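## Task

Put plate E01 into the OUT nest, lying flat within the nest's locating guides and turned so its A1 well sits at the nest corner labelled A1. Plates E07, E10, E70 and E17 must be left exactly where they were. The result only counts if it holds without the robot, so release the plate and pull the gripper away at the end.

## Robot and tools

ROBOT. One four-axis SCARA arm with a single two-finger gripper that always stays level. Joints from base outward: lift (prismatic, 0.000 to 0.550 m), shoulder (-2.000 to 2.000 rad), elbow (-2.800 to 2.800 rad), wrist yaw (-12.566 to 12.566 rad). The gripper can only yaw, never tilt. Keep the elbow reading at least 0.4 rad away from 0; near zero the arm can fold and fault. Plates are told apart only by their ID labels; well A1 is at the plate's clipped corner.

FRAMES. The scene frame has its origin on the table surface under the arm base, +z up, +y to the left when facing +x. end_effector_position is the midpoint between the two rubber pads (link pinch), roughly 2 to 3 cm behind the fingertips. In the gripper's own frame, the fingers point along +x and close along y. Printed hand positions may be slightly wrong, especially far from the base.

execute_actions. Argument actions is a list holding zero or one item. An empty list just reports the current state. An item with rows is a motion: rows is a list of 1 to 15 rows, steps (1 to 15, default 15) is the number of control steps of 1/30 s; one row is used per step and the final row repeats if rows run out. An item with only steps (up to 300) is a wait, counted from the previous result, so time spent between calls is included. Optional pictures (true/false) controls camera images; they are included by default. A rejected call sends nothing.

ROW FORMAT (shared by execute_actions rows and move target): five numbers, each within -1 to 1, in the order dx, dy, dz, rz, opening. The first four are an offset, not an absolute pose, expressed in the gripper's own axes and measured from the gripper pose reported in the most recent result that shows it (before any such result in a scene, or for a later call within the same reply, from wherever the robot is when the action begins). Every row is relative to that same reference, not to the row before. Scale: 1.0 equals 0.6 m for dx, dy, dz and 180 degrees for rz; positive rz rotates from +x toward +y. Because the reference is a measured pose, sending the same small offset into a rigid obstacle does not push further, but into something yielding it does. All zeros is not a pause: it drives the hand back to the reference. opening is absolute: +1 fully open (0.140 m), -1 closed (0.066 m gap remains). Fully open to closed needs about 0.6 s or more.

CONTROL LIMITS. Each step the command is clipped to within 70 mm and 16 degrees of the measured pose, then joints follow by damped inverse kinematics. After an action ends, the arm continues only to the last clipped pose, so a distant goal may take several actions; read the new pose and send the remainder. A Hand target line shows where the controller is heading.

move. Argument target: one row as above (offset from the same reference). Optional speed in m/s, 0.002 to 0.5, default 0.25; yaw rate is capped at twice that in rad/s. It plans a straight path lasting 0.5 to 10 s (longer paths get cut off at 10 s), rotating the short way. The opening is sent when the move starts. It does not avoid obstacles; faster contact and a target set deeper past contact mean harder impacts and pushes. The gripper may lag, deviate, and exceed speed, notably with a nearly straight arm. Its result adds a move: line with the outcome (done, off_target, moving, held, fault...), active limits (paced = pose was clipped; held = some steps blocked, after which the arm can surge) and distance to target.

wait. Argument seconds, 0 to 10. Nothing new is commanded; fingers still in motion keep moving. Returns an execute_actions-style result.

zoom_image. Arguments camera (cam_high or cam_wrist) and region [x0, y0, x1, y1] in pixels from the image's top-left, at most 504 x 504. cam_high is 896x504, fixed; cam_wrist is 616x616 fisheye on the hand. Calibration is supplied; results list any camera whose numbers changed.

finished_scene. Argument scene: the number of the scene being ended. Answering without calling a tool ends everything.

RESULT LINES. The state line gives end_effector_position (m) and end_effector_quat_wxyz. Joint positions lists lift, shoulder, elbow, wrist yaw, then finger pad gap (m). grip_measured is the finger opening on the command scale (readings may be off by about 1 mm consistently). pose unreachable means the clearance check altered or blocked a command; HELD marks steps where a row was not fully sent. MOTOR HOT appears from 85 °C; at 100 °C an OVER-TEMPERATURE FAULT brakes the arm until it cools.

GRIPPING. To hold a plate, command an opening about 0.04 below grip_measured; a smaller margin grips more lightly. Pad force is about 18 N; closing fast can squeeze harder or spring the fingers open. Held objects may occasionally get a brief pull.

WHAT TO AVOID. Contact torque reaching a joint's load limit (lift 54.6 N, shoulder 8.19 N m, elbow 4.09 N m, wrist yaw 1.36 N m, including the load's weight) halts the arm for 10 s and drops the rest of the call. Do not knock anything off the table; that ends the scene. Avoid drops, slips, slams, hard hits and strong pushes, disturbing the other plates, and holding a load longer than needed, since it heats motors. Finish quickly with little effort: place the plate, open, lift away, then end the scene.

Each tool is called after "Call:" by a JSON object that holds its "fn" and its "kwargs", one argument or row to a line.

## Session

Call:
{"fn": "execute_actions", "kwargs": {
  "actions": []
}}

Scene clock: 0.00 s of 7200.00 s.
end_effector_position=(+0.7226, +0.1784, +0.3463) grip_measured=+1.00 end_effector_quat_wxyz=(+0.987, +0.000, +0.000, +0.160)
Joint positions: [ 0.341  0.841  1.984 -2.503  0.14 ]
Motor temperatures (°C, as the motors report them): [37 22 22 21]
Hand target: +0.723, +0.178, +0.346; +0.987, +0.000, +0.000, +0.160
camera_calibration (this result's frames):
cam_wrist: T_world_to_cam=[[0.31809, -0.948055, 0.00335861, -0.0527453], [-0.567999, -0.193408, -0.799982, 0.70949], [0.759076, 0.252558, -0.600015, -0.289546], [0, 0, 0, 1]] pos_world=[0.639555, 0.160343, 0.394024]

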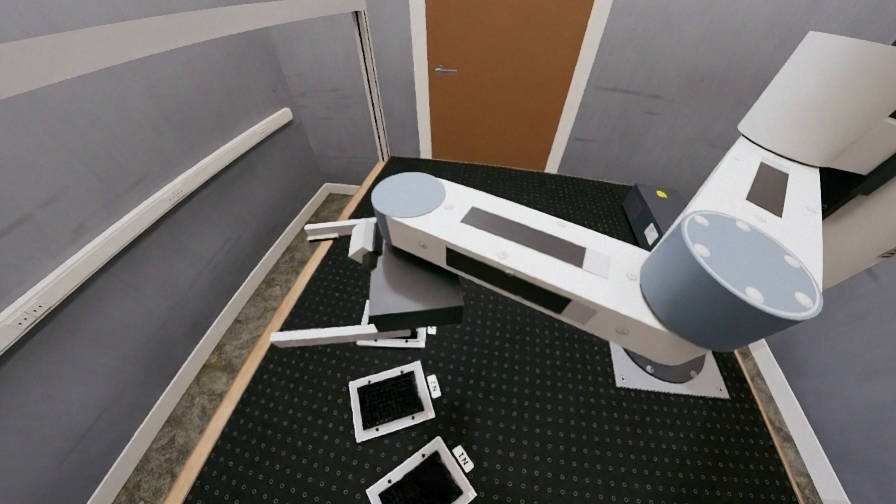

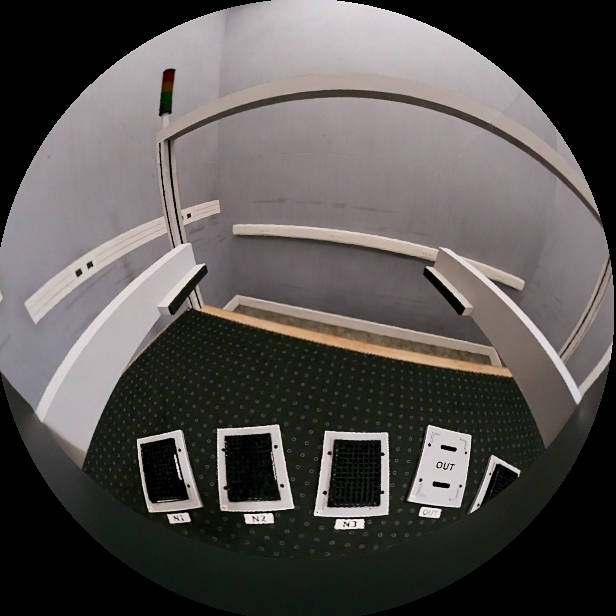

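Call:
{"fn": "zoom_image", "kwargs": {
  "camera": "cam_wrist",
  "region": [390, 415, 530, 530]
}}

Call:
{"fn": "zoom_image", "kwargs": {
  "camera": "cam_wrist",
  "region": [130, 415, 400, 535]
}}

Region (390, 415, 530, 530) of cam_wrist's 616x616 image, scaled by 3.600, with more detail than that image has; it fills the top 414 rows of this view, and the rest is white.

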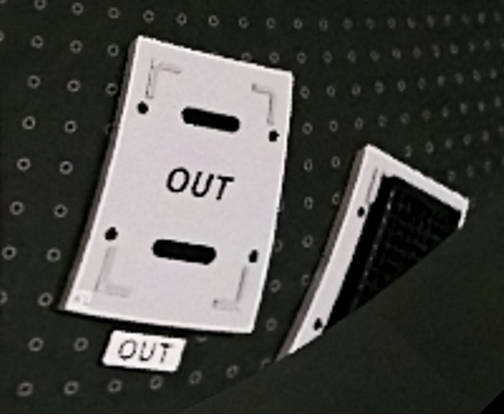

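Region (130, 415, 400, 535) of cam_wrist's 616x616 image, scaled by 1.867, with more detail than that image has.

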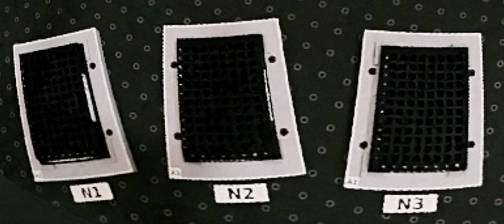

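Call:
{"fn": "move", "kwargs": {
  "target": [-0.282, 0.097, -0.36, 0.042, 1],
  "speed": 0.5
}}

Scene clock: 6.73 s of 7200.00 s.
end_effector_position=(+0.5436, +0.1799, +0.1303) grip_measured=+1.00 end_effector_quat_wxyz=(+0.974, +0.000, +0.000, +0.225)
Joint positions: [ 0.125  1.356  1.083 -1.985  0.14 ]
Motor temperatures (°C, as the motors report them): [37 22 22 21]
Hand target: +0.544, +0.180, +0.130; +0.974, +0.000, +0.000, +0.225
Off the commanded pose: 0.000 m, 0 deg.
After step 90, 2.57 s passed at rest.
move: done; limits=paced
camera_calibration (this result's frames):
cam_wrist: T_world_to_cam=[[0.439695, -0.898141, 0.00335861, -0.0687662], [-0.537723, -0.26624, -0.799982, 0.431934], [0.71939, 0.349942, -0.600015, -0.279635], [0, 0, 0, 1]] pos_world=[0.463664, 0.151092, 0.177985]

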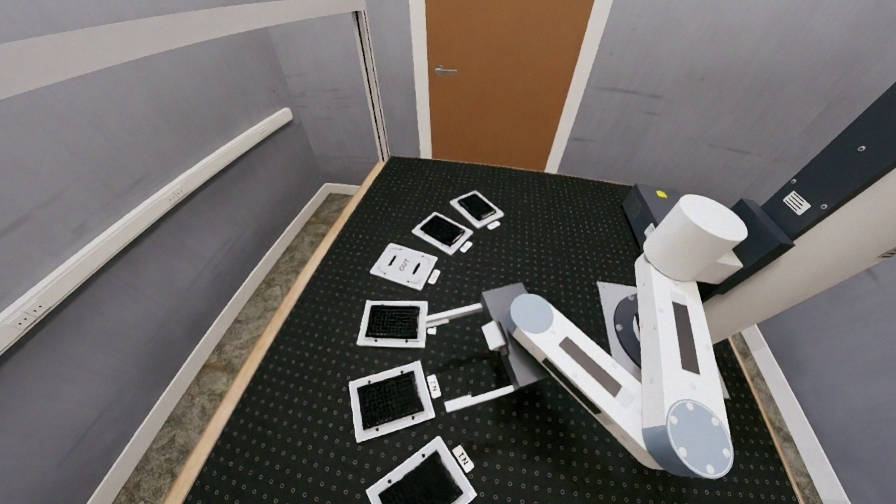

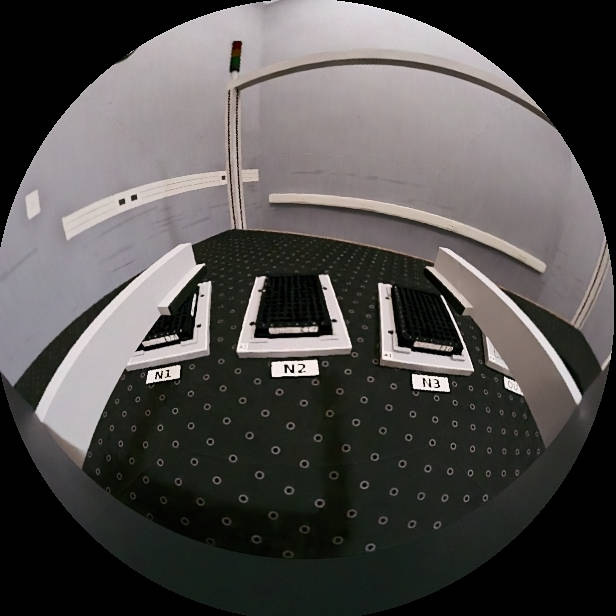

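Call:
{"fn": "zoom_image", "kwargs": {
  "camera": "cam_wrist",
  "region": [120, 275, 220, 375]
}}

Call:
{"fn": "zoom_image", "kwargs": {
  "camera": "cam_wrist",
  "region": [230, 265, 360, 365]
}}

Call:
{"fn": "zoom_image", "kwargs": {
  "camera": "cam_wrist",
  "region": [370, 275, 480, 380]
}}

Region (120, 275, 220, 375) of cam_wrist's 616x616 image, scaled by 5.040, with more detail than that image has.

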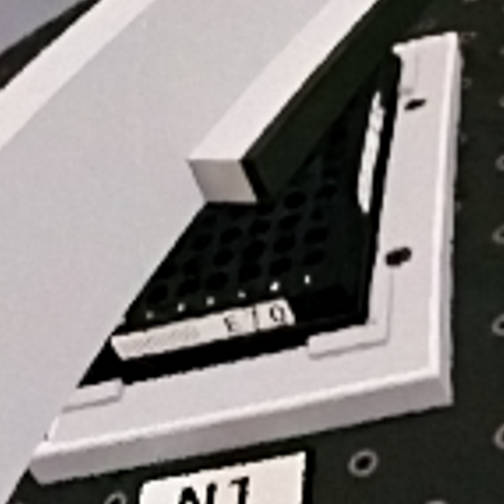

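Region (230, 265, 360, 365) of cam_wrist's 616x616 image, scaled by 3.877, with more detail than that image has; it fills the top 388 rows of this view, and the rest is white.

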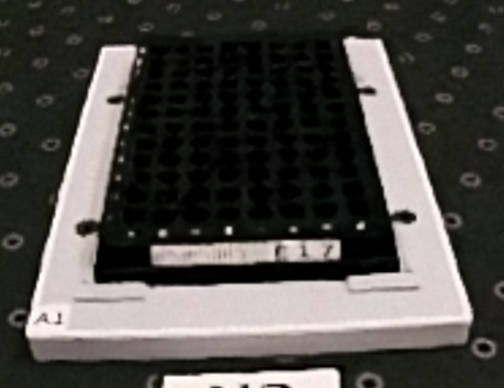

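Region (370, 275, 480, 380) of cam_wrist's 616x616 image, scaled by 4.582, with more detail than that image has; it fills the top 481 rows of this view, and the rest is white.

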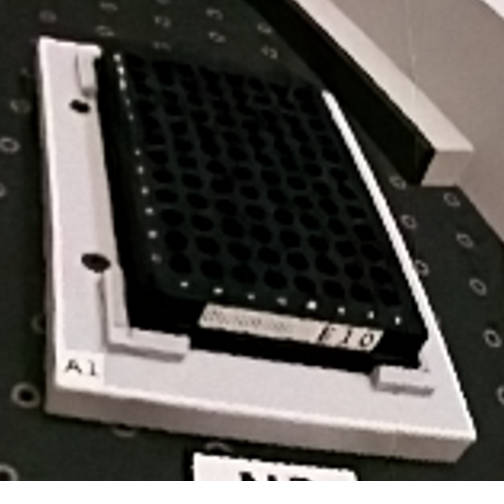

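Call:
{"fn": "move", "kwargs": {
  "target": [-0.3145, -0.6143, 0, -0.328, 1],
  "speed": 0.5
}}

Scene clock: 13.30 s of 7200.00 s.
end_effector_position=(+0.5358, -0.2341, +0.1303) grip_measured=+1.00 end_effector_quat_wxyz=(+0.959, +0.000, +0.000, -0.284)
Joint positions: [ 0.125  0.293  1.175 -2.044  0.14 ]
Motor temperatures (°C, as the motors report them): [37 22 22 21]
Hand target: +0.536, -0.234, +0.130; +0.959, +0.000, +0.000, -0.284
Off the commanded pose: 0.000 m, 0 deg.
After step 90, 2.00 s passed at rest.
move: done
camera_calibration (this result's frames):
cam_wrist: T_world_to_cam=[[-0.54369, -0.839279, 0.00335861, 0.10351], [-0.505047, 0.323971, -0.799982, 0.438151], [0.67032, -0.436638, -0.600015, -0.286955], [0, 0, 0, 1]] pos_world=[0.469916, -0.180369, 0.177988]

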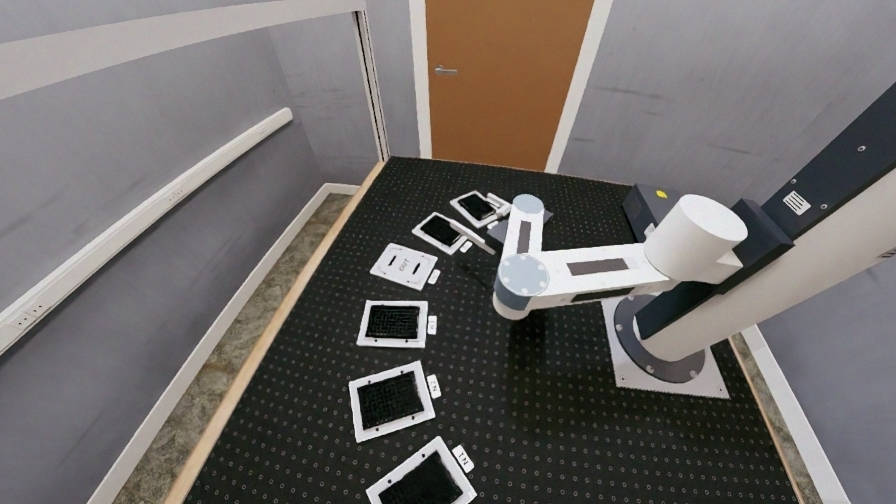

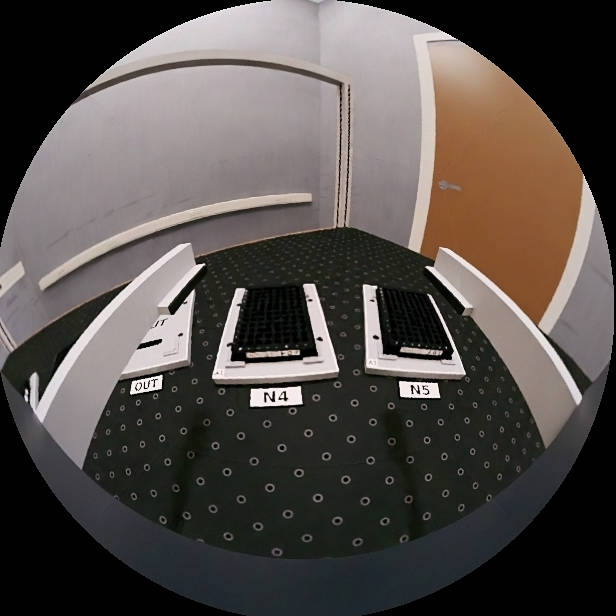

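Call:
{"fn": "zoom_image", "kwargs": {
  "camera": "cam_wrist",
  "region": [205, 275, 345, 390]
}}

Call:
{"fn": "zoom_image", "kwargs": {
  "camera": "cam_wrist",
  "region": [355, 275, 475, 390]
}}

Region (205, 275, 345, 390) of cam_wrist's 616x616 image, scaled by 3.600, with more detail than that image has; it fills the top 414 rows of this view, and the rest is white.

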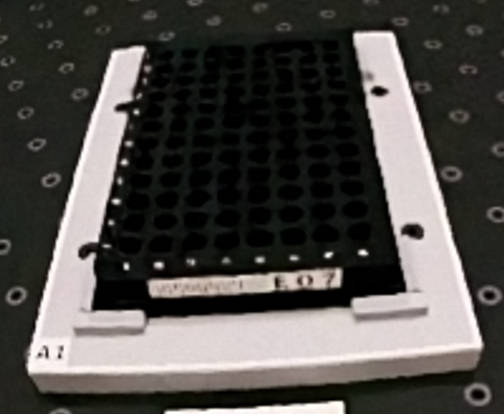

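Region (355, 275, 475, 390) of cam_wrist's 616x616 image, scaled by 4.200, with more detail than that image has; it fills the top 483 rows of this view, and the rest is white.

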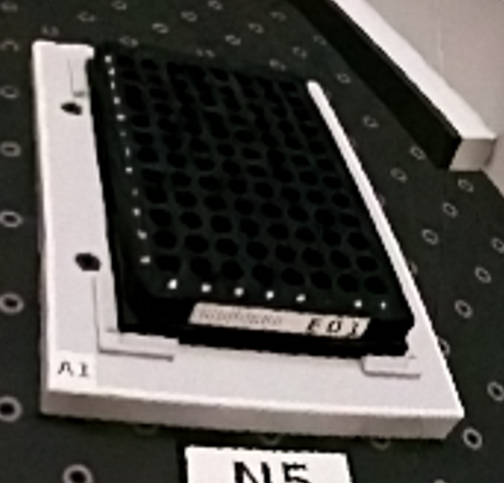

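Call:
{"fn": "move", "kwargs": {
  "target": [0.155, -0.2133, -0.115, -0.0667, 0.0],
  "speed": 0.4
}}

Call:
{"fn": "move", "kwargs": {
  "target": [0, 0, -0.0405, 0, 0.0],
  "speed": 0.08
}}

Call:
{"fn": "zoom_image", "kwargs": {
  "camera": "cam_wrist",
  "region": [140, 230, 340, 470]
}}

Call:
{"fn": "zoom_image", "kwargs": {
  "camera": "cam_wrist",
  "region": [310, 230, 510, 470]
}}

Scene clock: 28.20 s of 7200.00 s.
end_effector_position=(+0.5440, -0.3921, +0.0613) grip_measured=+0.00 end_effector_quat_wxyz=(+0.924, +0.000, +0.000, -0.383)
Joint positions: [ 0.056 -0.191  1.741 -2.336  0.103]
Motor temperatures (°C, as the motors report them): [37 22 22 21]
Hand target: +0.544, -0.392, +0.061; +0.924, +0.000, +0.000, -0.383
Off the commanded pose: 0.000 m, 0 deg.
After step 90, 10.93 s passed at rest.
move: done
camera_calibration (this result's frames):
cam_wrist: T_world_to_cam=[[-0.706313, -0.707892, 0.00335861, 0.115586], [-0.426648, 0.421901, -0.799982, 0.434029], [0.564884, -0.56647, -0.600015, -0.396455], [0, 0, 0, 1]] pos_world=[0.490768, -0.325875, 0.108948]

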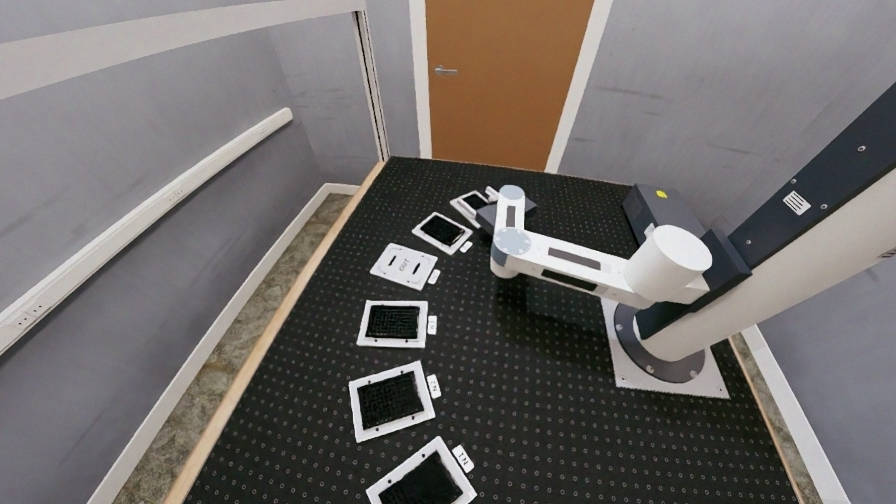

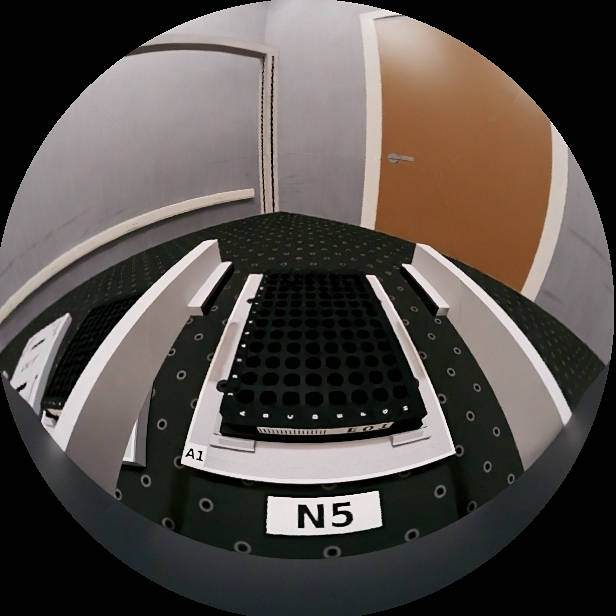

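Scene clock: 28.90 s of 7200.00 s.
end_effector_position=(+0.5440, -0.3921, +0.0369) grip_measured=+0.00 end_effector_quat_wxyz=(+0.924, +0.000, +0.000, -0.383)
Joint positions: [ 0.032 -0.191  1.741 -2.336  0.103]
Motor temperatures (°C, as the motors report them): [37 22 22 21]
Hand target: +0.544, -0.392, +0.037; +0.924, +0.000, +0.000, -0.383
Off the commanded pose: 0.000 m, 0 deg.
move: done
camera_calibration (this result's frames):
cam_wrist: T_world_to_cam=[[-0.706327, -0.707878, 0.00335861, 0.115671], [-0.42664, 0.42191, -0.799982, 0.414556], [0.564872, -0.566481, -0.600015, -0.411056], [0, 0, 0, 1]] pos_world=[0.490762, -0.32588, 0.0846083]

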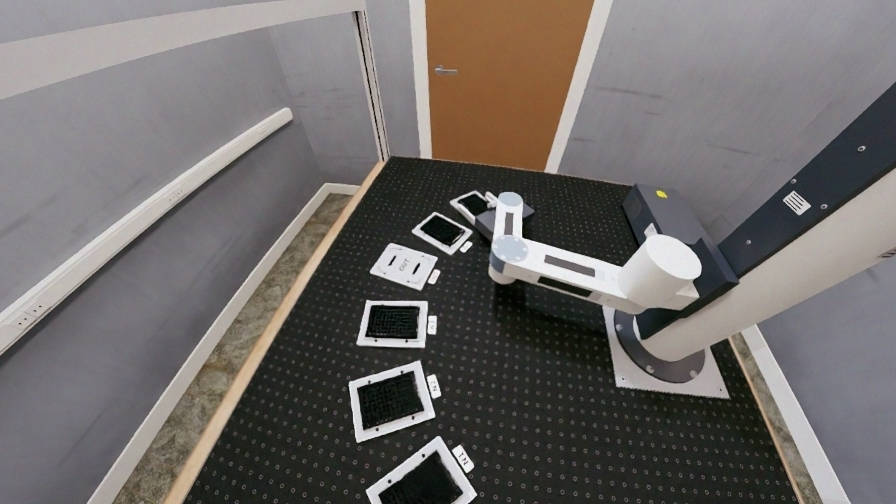

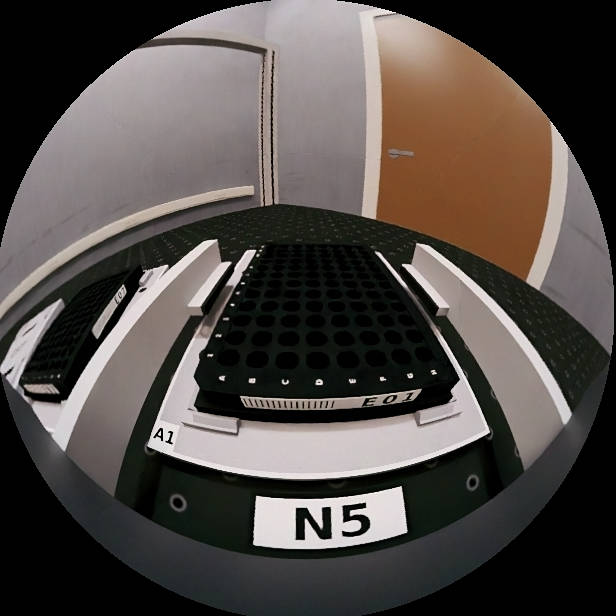

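Region (140, 230, 340, 470) of cam_wrist's 616x616 image, scaled by 2.100, with more detail than that image has.

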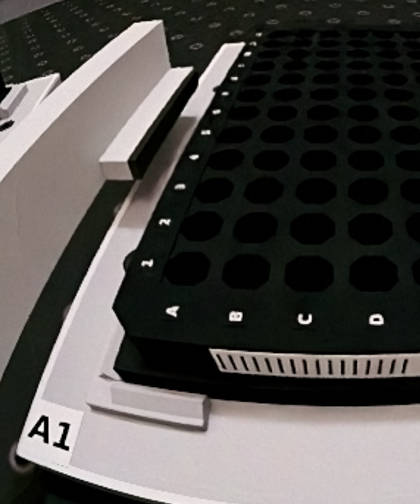

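Region (310, 230, 510, 470) of cam_wrist's 616x616 image, scaled by 2.100, with more detail than that image has.

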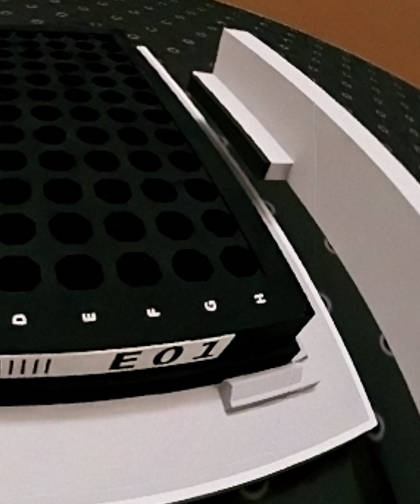

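Call:
{"fn": "execute_actions", "kwargs": {
  "actions": [
    {"rows": [[0.001,0.0002,-0.002,0,-0.1],[0.002,0.0003,-0.004,-0.001,-0.2],[0.002,0.0003,-0.0048,-0.001,-0.3],[0.002,0.0003,-0.0048,-0.001,-0.38],[0.002,0.0003,-0.0048,-0.001,-0.44],[0.002,0.0003,-0.0048,-0.001,-0.47],[0.002,0.0003,-0.0048,-0.001,-0.49],[0.002,0.0003,-0.0048,-0.001,-0.51],[0.002,0.0003,-0.0048,-0.001,-0.525],[0.002,0.0003,-0.0048,-0.001,-0.54],[0.002,0.0003,-0.0048,-0.001,-0.555],[0.002,0.0003,-0.0048,-0.001,-0.57],[0.002,0.0003,-0.0048,-0.001,-0.585],[0.002,0.0003,-0.0048,-0.001,-0.6]], "steps": 15}
  ]
}}

Scene clock: 40.37 s of 7200.00 s.
end_effector_position=(+0.5450, -0.3928, +0.0340) grip_measured=-0.55 end_effector_quat_wxyz=(+0.923, +0.000, +0.000, -0.384)
Joint positions: [ 0.029 -0.192  1.748 -2.345  0.083]
Motor temperatures (°C, as the motors report them): [37 22 22 21]
Hand target: +0.545, -0.393, +0.034; +0.923, +0.000, +0.000, -0.384
Off the commanded pose: 0.000 m, 0 deg.
Steps of this call (steps 1 to 90: nothing new was sent; then 7.97 s passed at rest; steps 91 to 105: all 15 steps of this action). Readings (end_effector_position):
91: (+0.5441, -0.3921, +0.0368)
92: (+0.5445, -0.3924, +0.0358)
94: (+0.5450, -0.3927, +0.0340)
98: (+0.5450, -0.3928, +0.0340)
105: the state above
camera_calibration (this result's frames):
cam_wrist: T_world_to_cam=[[-0.708324, -0.705879, 0.00335861, 0.117798], [-0.425446, 0.423114, -0.799982, 0.41275], [0.563269, -0.568075, -0.600015, -0.413502], [0, 0, 0, 1]] pos_world=[0.491955, -0.326389, 0.0816889]

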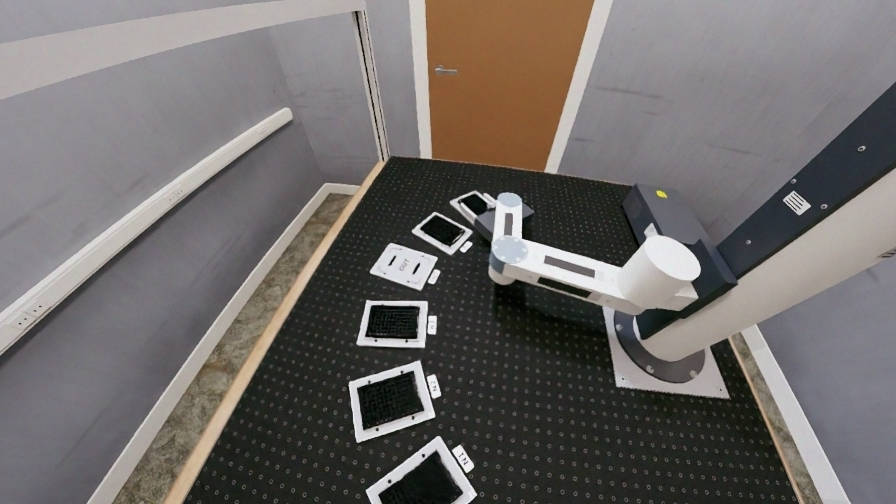

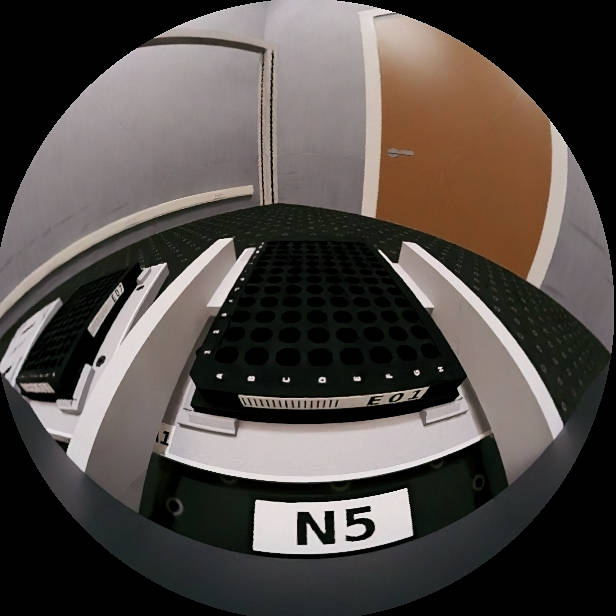

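Call:
{"fn": "move", "kwargs": {
  "target": [0, 0, 0.02, 0, -0.6],
  "speed": 0.05
}}

Call:
{"fn": "zoom_image", "kwargs": {
  "camera": "cam_wrist",
  "region": [150, 370, 330, 510]
}}

Call:
{"fn": "zoom_image", "kwargs": {
  "camera": "cam_wrist",
  "region": [330, 370, 510, 510]
}}

Call:
{"fn": "move", "kwargs": {
  "target": [0, 0, 0.033, 0, -0.6],
  "speed": 0.1
}}

Call:
{"fn": "move", "kwargs": {
  "target": [-0.1407, 0.5595, 0, 0.1936, -0.6],
  "speed": 0.35
}}

Call:
{"fn": "move", "kwargs": {
  "target": [0, 0, -0.033, 0, -0.6],
  "speed": 0.08
}}

Call:
{"fn": "zoom_image", "kwargs": {
  "camera": "cam_wrist",
  "region": [150, 370, 330, 510]
}}

Call:
{"fn": "zoom_image", "kwargs": {
  "camera": "cam_wrist",
  "region": [330, 370, 510, 510]
}}

Scene clock: 58.73 s of 7200.00 s.
end_effector_position=(+0.5450, -0.3928, +0.0460) grip_measured=-0.55 end_effector_quat_wxyz=(+0.923, +0.000, +0.000, -0.384)
Joint positions: [ 0.041 -0.192  1.748 -2.345  0.083]
Motor temperatures (°C, as the motors report them): [37 22 22 21]
Hand target: +0.545, -0.393, +0.046; +0.923, +0.000, +0.000, -0.384
Off the commanded pose: 0.000 m, 0 deg.
After step 90, 14.67 s passed at rest.
move: done
camera_calibration (this result's frames):
cam_wrist: T_world_to_cam=[[-0.708324, -0.705879, 0.00335861, 0.117758], [-0.425446, 0.423114, -0.799982, 0.422372], [0.563269, -0.568075, -0.600015, -0.406285], [0, 0, 0, 1]] pos_world=[0.491955, -0.326389, 0.0937168]

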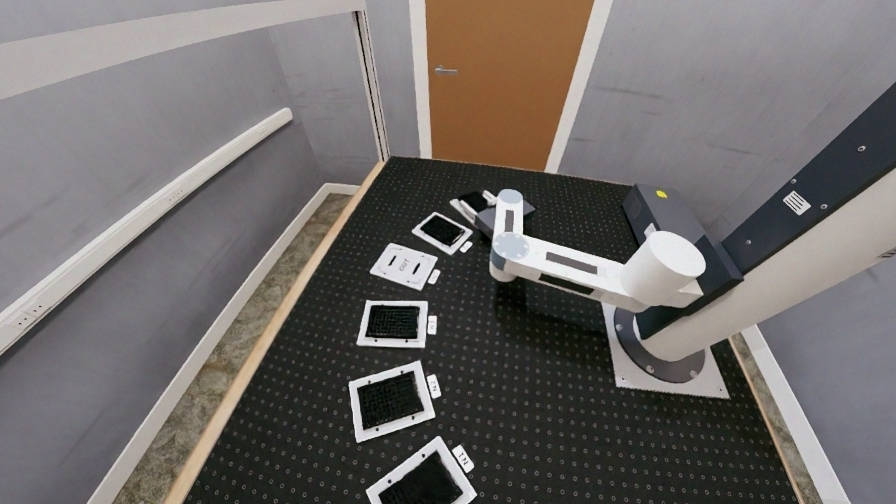

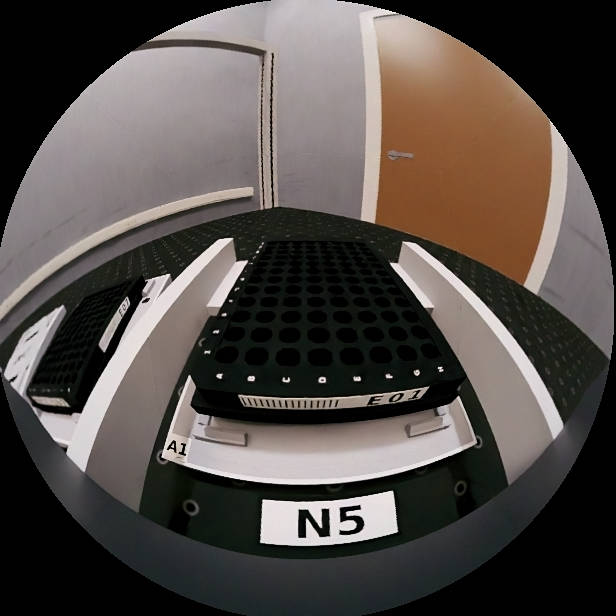

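Region (150, 370, 330, 510) of cam_wrist's 616x616 image, scaled by 2.800, with more detail than that image has.

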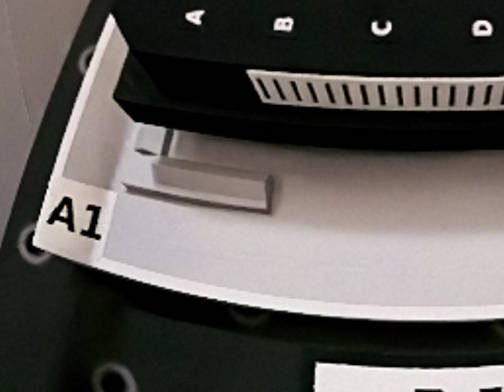

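Region (330, 370, 510, 510) of cam_wrist's 616x616 image, scaled by 2.800, with more detail than that image has.

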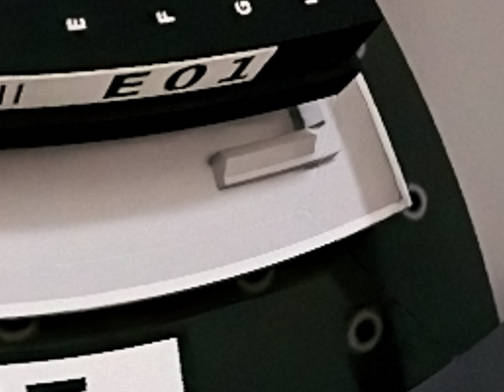

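Scene clock: 59.43 s of 7200.00 s.
end_effector_position=(+0.5450, -0.3928, +0.0659) grip_measured=-0.55 end_effector_quat_wxyz=(+0.923, +0.000, +0.000, -0.384)
Joint positions: [ 0.061 -0.192  1.748 -2.345  0.083]
Motor temperatures (°C, as the motors report them): [37 22 22 21]
Hand target: +0.545, -0.393, +0.066; +0.923, +0.000, +0.000, -0.384
Off the commanded pose: 0.000 m, 0 deg.
move: done
camera_calibration (this result's frames):
cam_wrist: T_world_to_cam=[[-0.70832, -0.705883, 0.00335861, 0.117689], [-0.425449, 0.423111, -0.799982, 0.438235], [0.563273, -0.568072, -0.600015, -0.39439], [0, 0, 0, 1]] pos_world=[0.491957, -0.326389, 0.113545]

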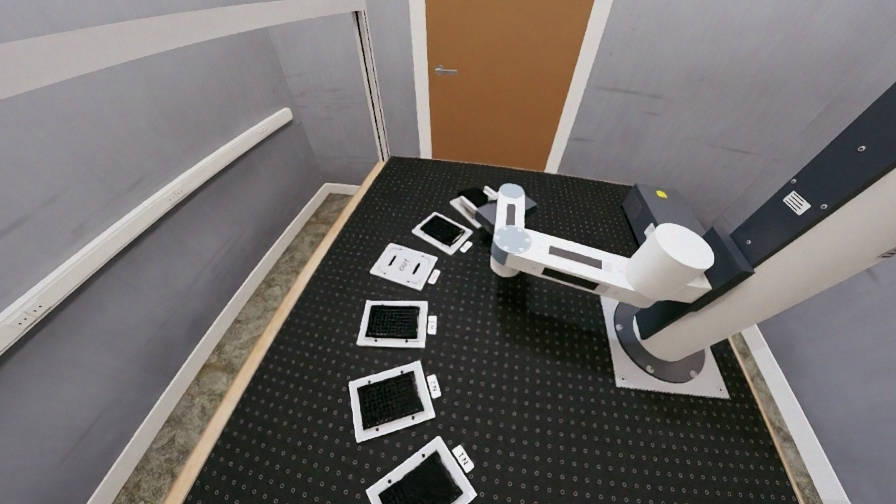

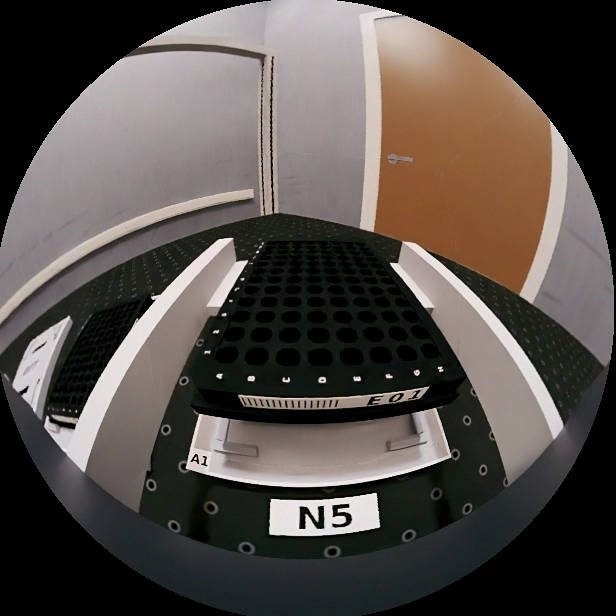

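Scene clock: 60.80 s of 7200.00 s.
end_effector_position=(+0.7236, -0.0960, +0.0659) grip_measured=-0.55 end_effector_quat_wxyz=(+0.996, +0.000, +0.000, -0.090)
Joint positions: [ 0.061  0.414  1.856 -2.45   0.083]
Motor temperatures (°C, as the motors report them): [37 22 22 21]
Hand target: +0.724, -0.096, +0.066; +0.996, +0.000, +0.000, -0.090
Off the commanded pose: 0.000 m, 0 deg.
move: done
camera_calibration (this result's frames):
cam_wrist: T_world_to_cam=[[-0.17712, -0.984184, 0.00335861, 0.0426111], [-0.591008, 0.103632, -0.799982, 0.477787], [0.786981, -0.143678, -0.600015, -0.447553], [0, 0, 0, 1]] pos_world=[0.642139, -0.0718801, 0.113539]

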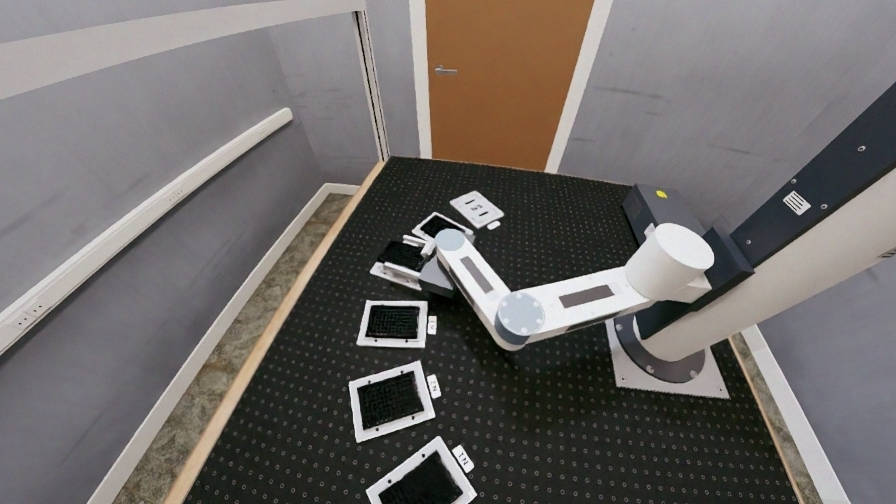

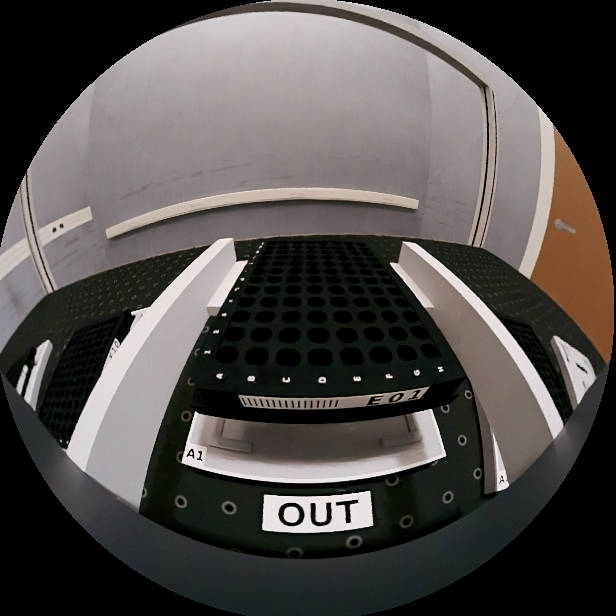

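Scene clock: 61.50 s of 7200.00 s.
end_effector_position=(+0.7236, -0.0959, +0.0460) grip_measured=-0.55 end_effector_quat_wxyz=(+0.996, +0.000, +0.000, -0.090)
Joint positions: [ 0.041  0.414  1.856 -2.45   0.083]
Motor temperatures (°C, as the motors report them): [37 22 22 21]
Hand target: +0.724, -0.096, +0.046; +0.996, +0.000, +0.000, -0.090
Off the commanded pose: 0.000 m, 0 deg.
move: done
camera_calibration (this result's frames):
cam_wrist: T_world_to_cam=[[-0.177102, -0.984187, 0.00335861, 0.0426756], [-0.591009, 0.103621, -0.799982, 0.461906], [0.786983, -0.143664, -0.600015, -0.459464], [0, 0, 0, 1]] pos_world=[0.642139, -0.0718707, 0.0936878]

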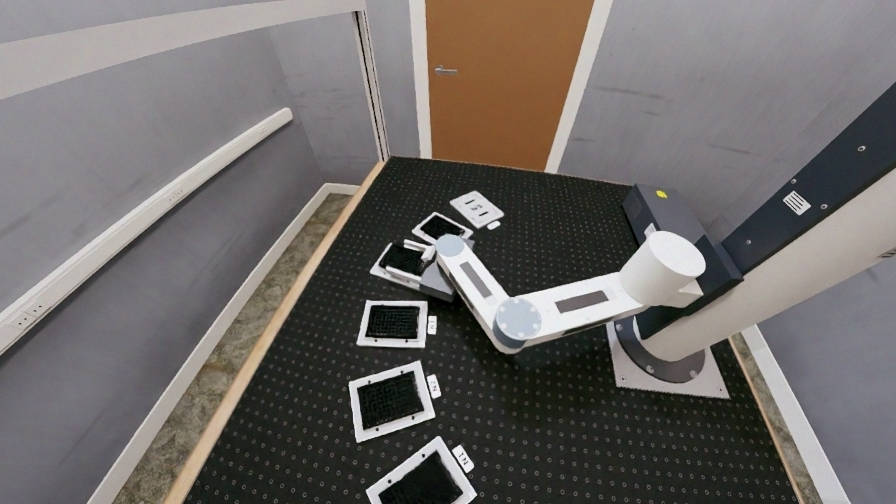

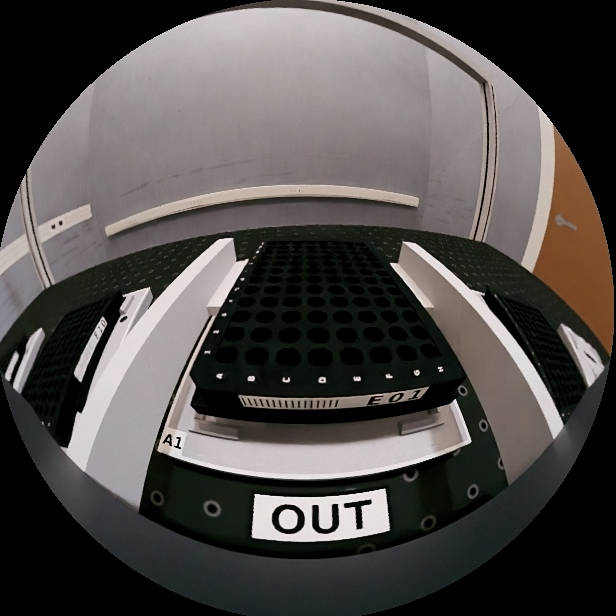

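Region (150, 370, 330, 510) of cam_wrist's 616x616 image, scaled by 2.800, with more detail than that image has.

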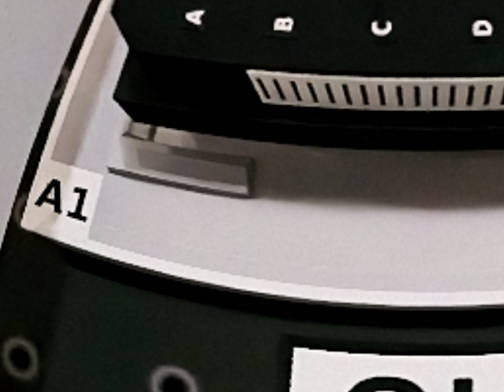

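Region (330, 370, 510, 510) of cam_wrist's 616x616 image, scaled by 2.800, with more detail than that image has.

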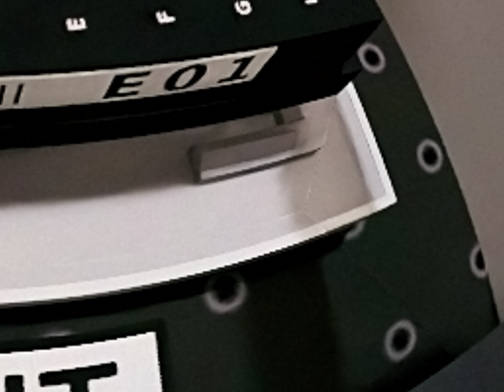

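Call:
{"fn": "move", "kwargs": {
  "target": [0.0029, 0.0047, 0, 0, -0.6],
  "speed": 0.05
}}

Call:
{"fn": "zoom_image", "kwargs": {
  "camera": "cam_wrist",
  "region": [150, 370, 330, 510]
}}

Call:
{"fn": "zoom_image", "kwargs": {
  "camera": "cam_wrist",
  "region": [330, 370, 510, 510]
}}

Scene clock: 68.97 s of 7200.00 s.
end_effector_position=(+0.7258, -0.0936, +0.0460) grip_measured=-0.55 end_effector_quat_wxyz=(+0.996, +0.000, +0.000, -0.090)
Joint positions: [ 0.041  0.416  1.868 -2.463  0.083]
Motor temperatures (°C, as the motors report them): [37 22 22 21]
Hand target: +0.726, -0.093, +0.046; +0.996, +0.000, +0.000, -0.090
Off the commanded pose: 0.000 m, 0 deg.
After step 90, 3.77 s passed at rest.
move: done
camera_calibration (this result's frames):
cam_wrist: T_world_to_cam=[[-0.177137, -0.98418, 0.00335861, 0.045406], [-0.591006, 0.103642, -0.799982, 0.462936], [0.786978, -0.143691, -0.600015, -0.460823], [0, 0, 0, 1]] pos_world=[0.644298, -0.0695079, 0.0936866]

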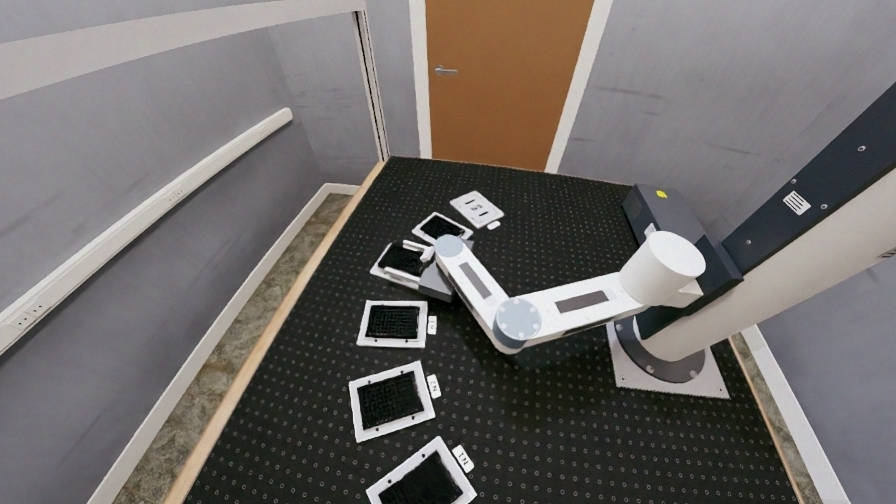

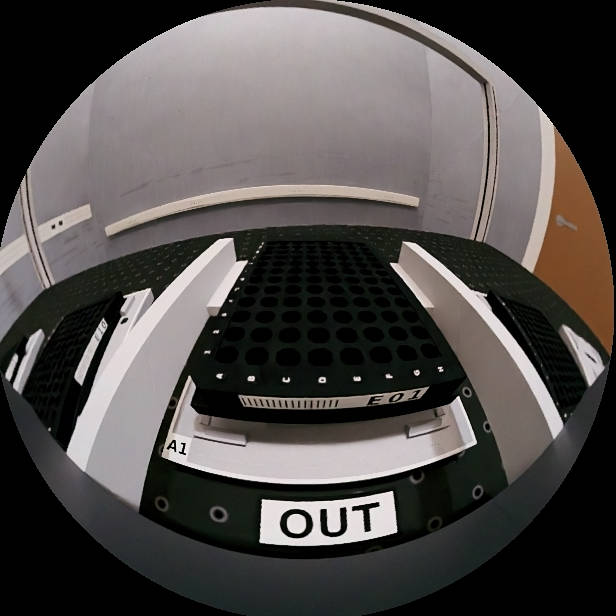

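Region (150, 370, 330, 510) of cam_wrist's 616x616 image, scaled by 2.800, with more detail than that image has.

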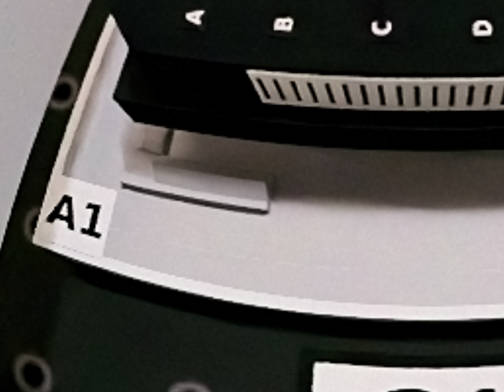

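Region (330, 370, 510, 510) of cam_wrist's 616x616 image, scaled by 2.800, with more detail than that image has.

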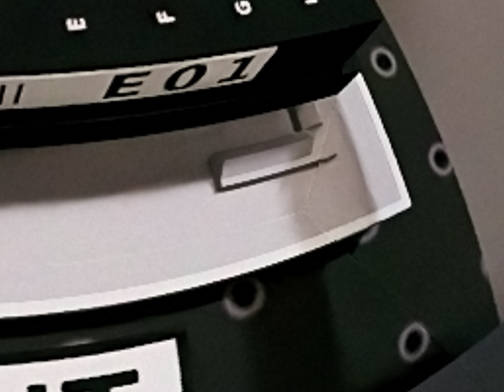

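Call:
{"fn": "move", "kwargs": {
  "target": [0.0002, 0, -0.0197, -0.001, -0.6],
  "speed": 0.02
}}

Scene clock: 71.70 s of 7200.00 s.
end_effector_position=(+0.7258, -0.0937, +0.0341) grip_measured=-0.55 end_effector_quat_wxyz=(+0.996, +0.000, +0.000, -0.091)
Joint positions: [ 0.029  0.416  1.868 -2.467  0.083]
Motor temperatures (°C, as the motors report them): [37 22 22 21]
Hand target: +0.726, -0.094, +0.034; +0.996, +0.000, +0.000, -0.091
Off the commanded pose: 0.000 m, 0 deg.
move: done
camera_calibration (this result's frames):
cam_wrist: T_world_to_cam=[[-0.180334, -0.9836, 0.00335861, 0.0476776], [-0.590666, 0.105561, -0.799982, 0.453418], [0.786507, -0.146247, -0.600015, -0.467906], [0, 0, 0, 1]] pos_world=[0.644428, -0.0693978, 0.0818151]

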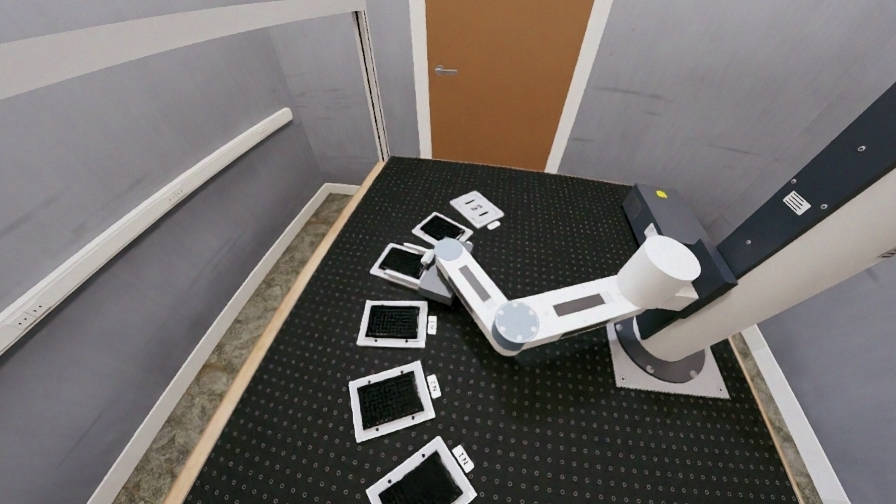

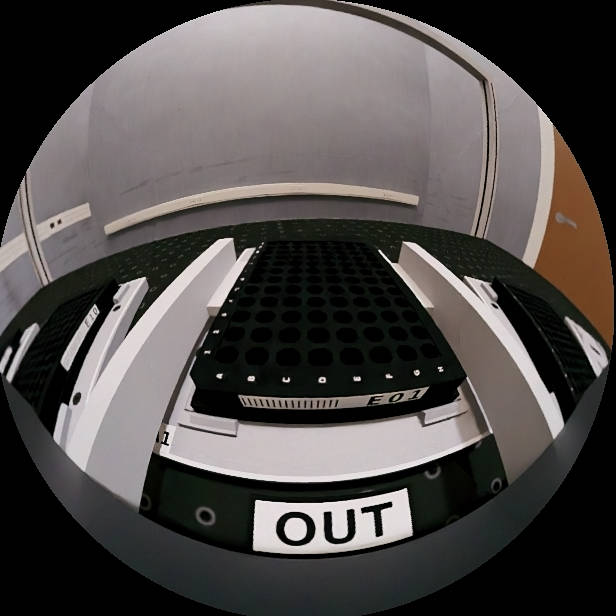

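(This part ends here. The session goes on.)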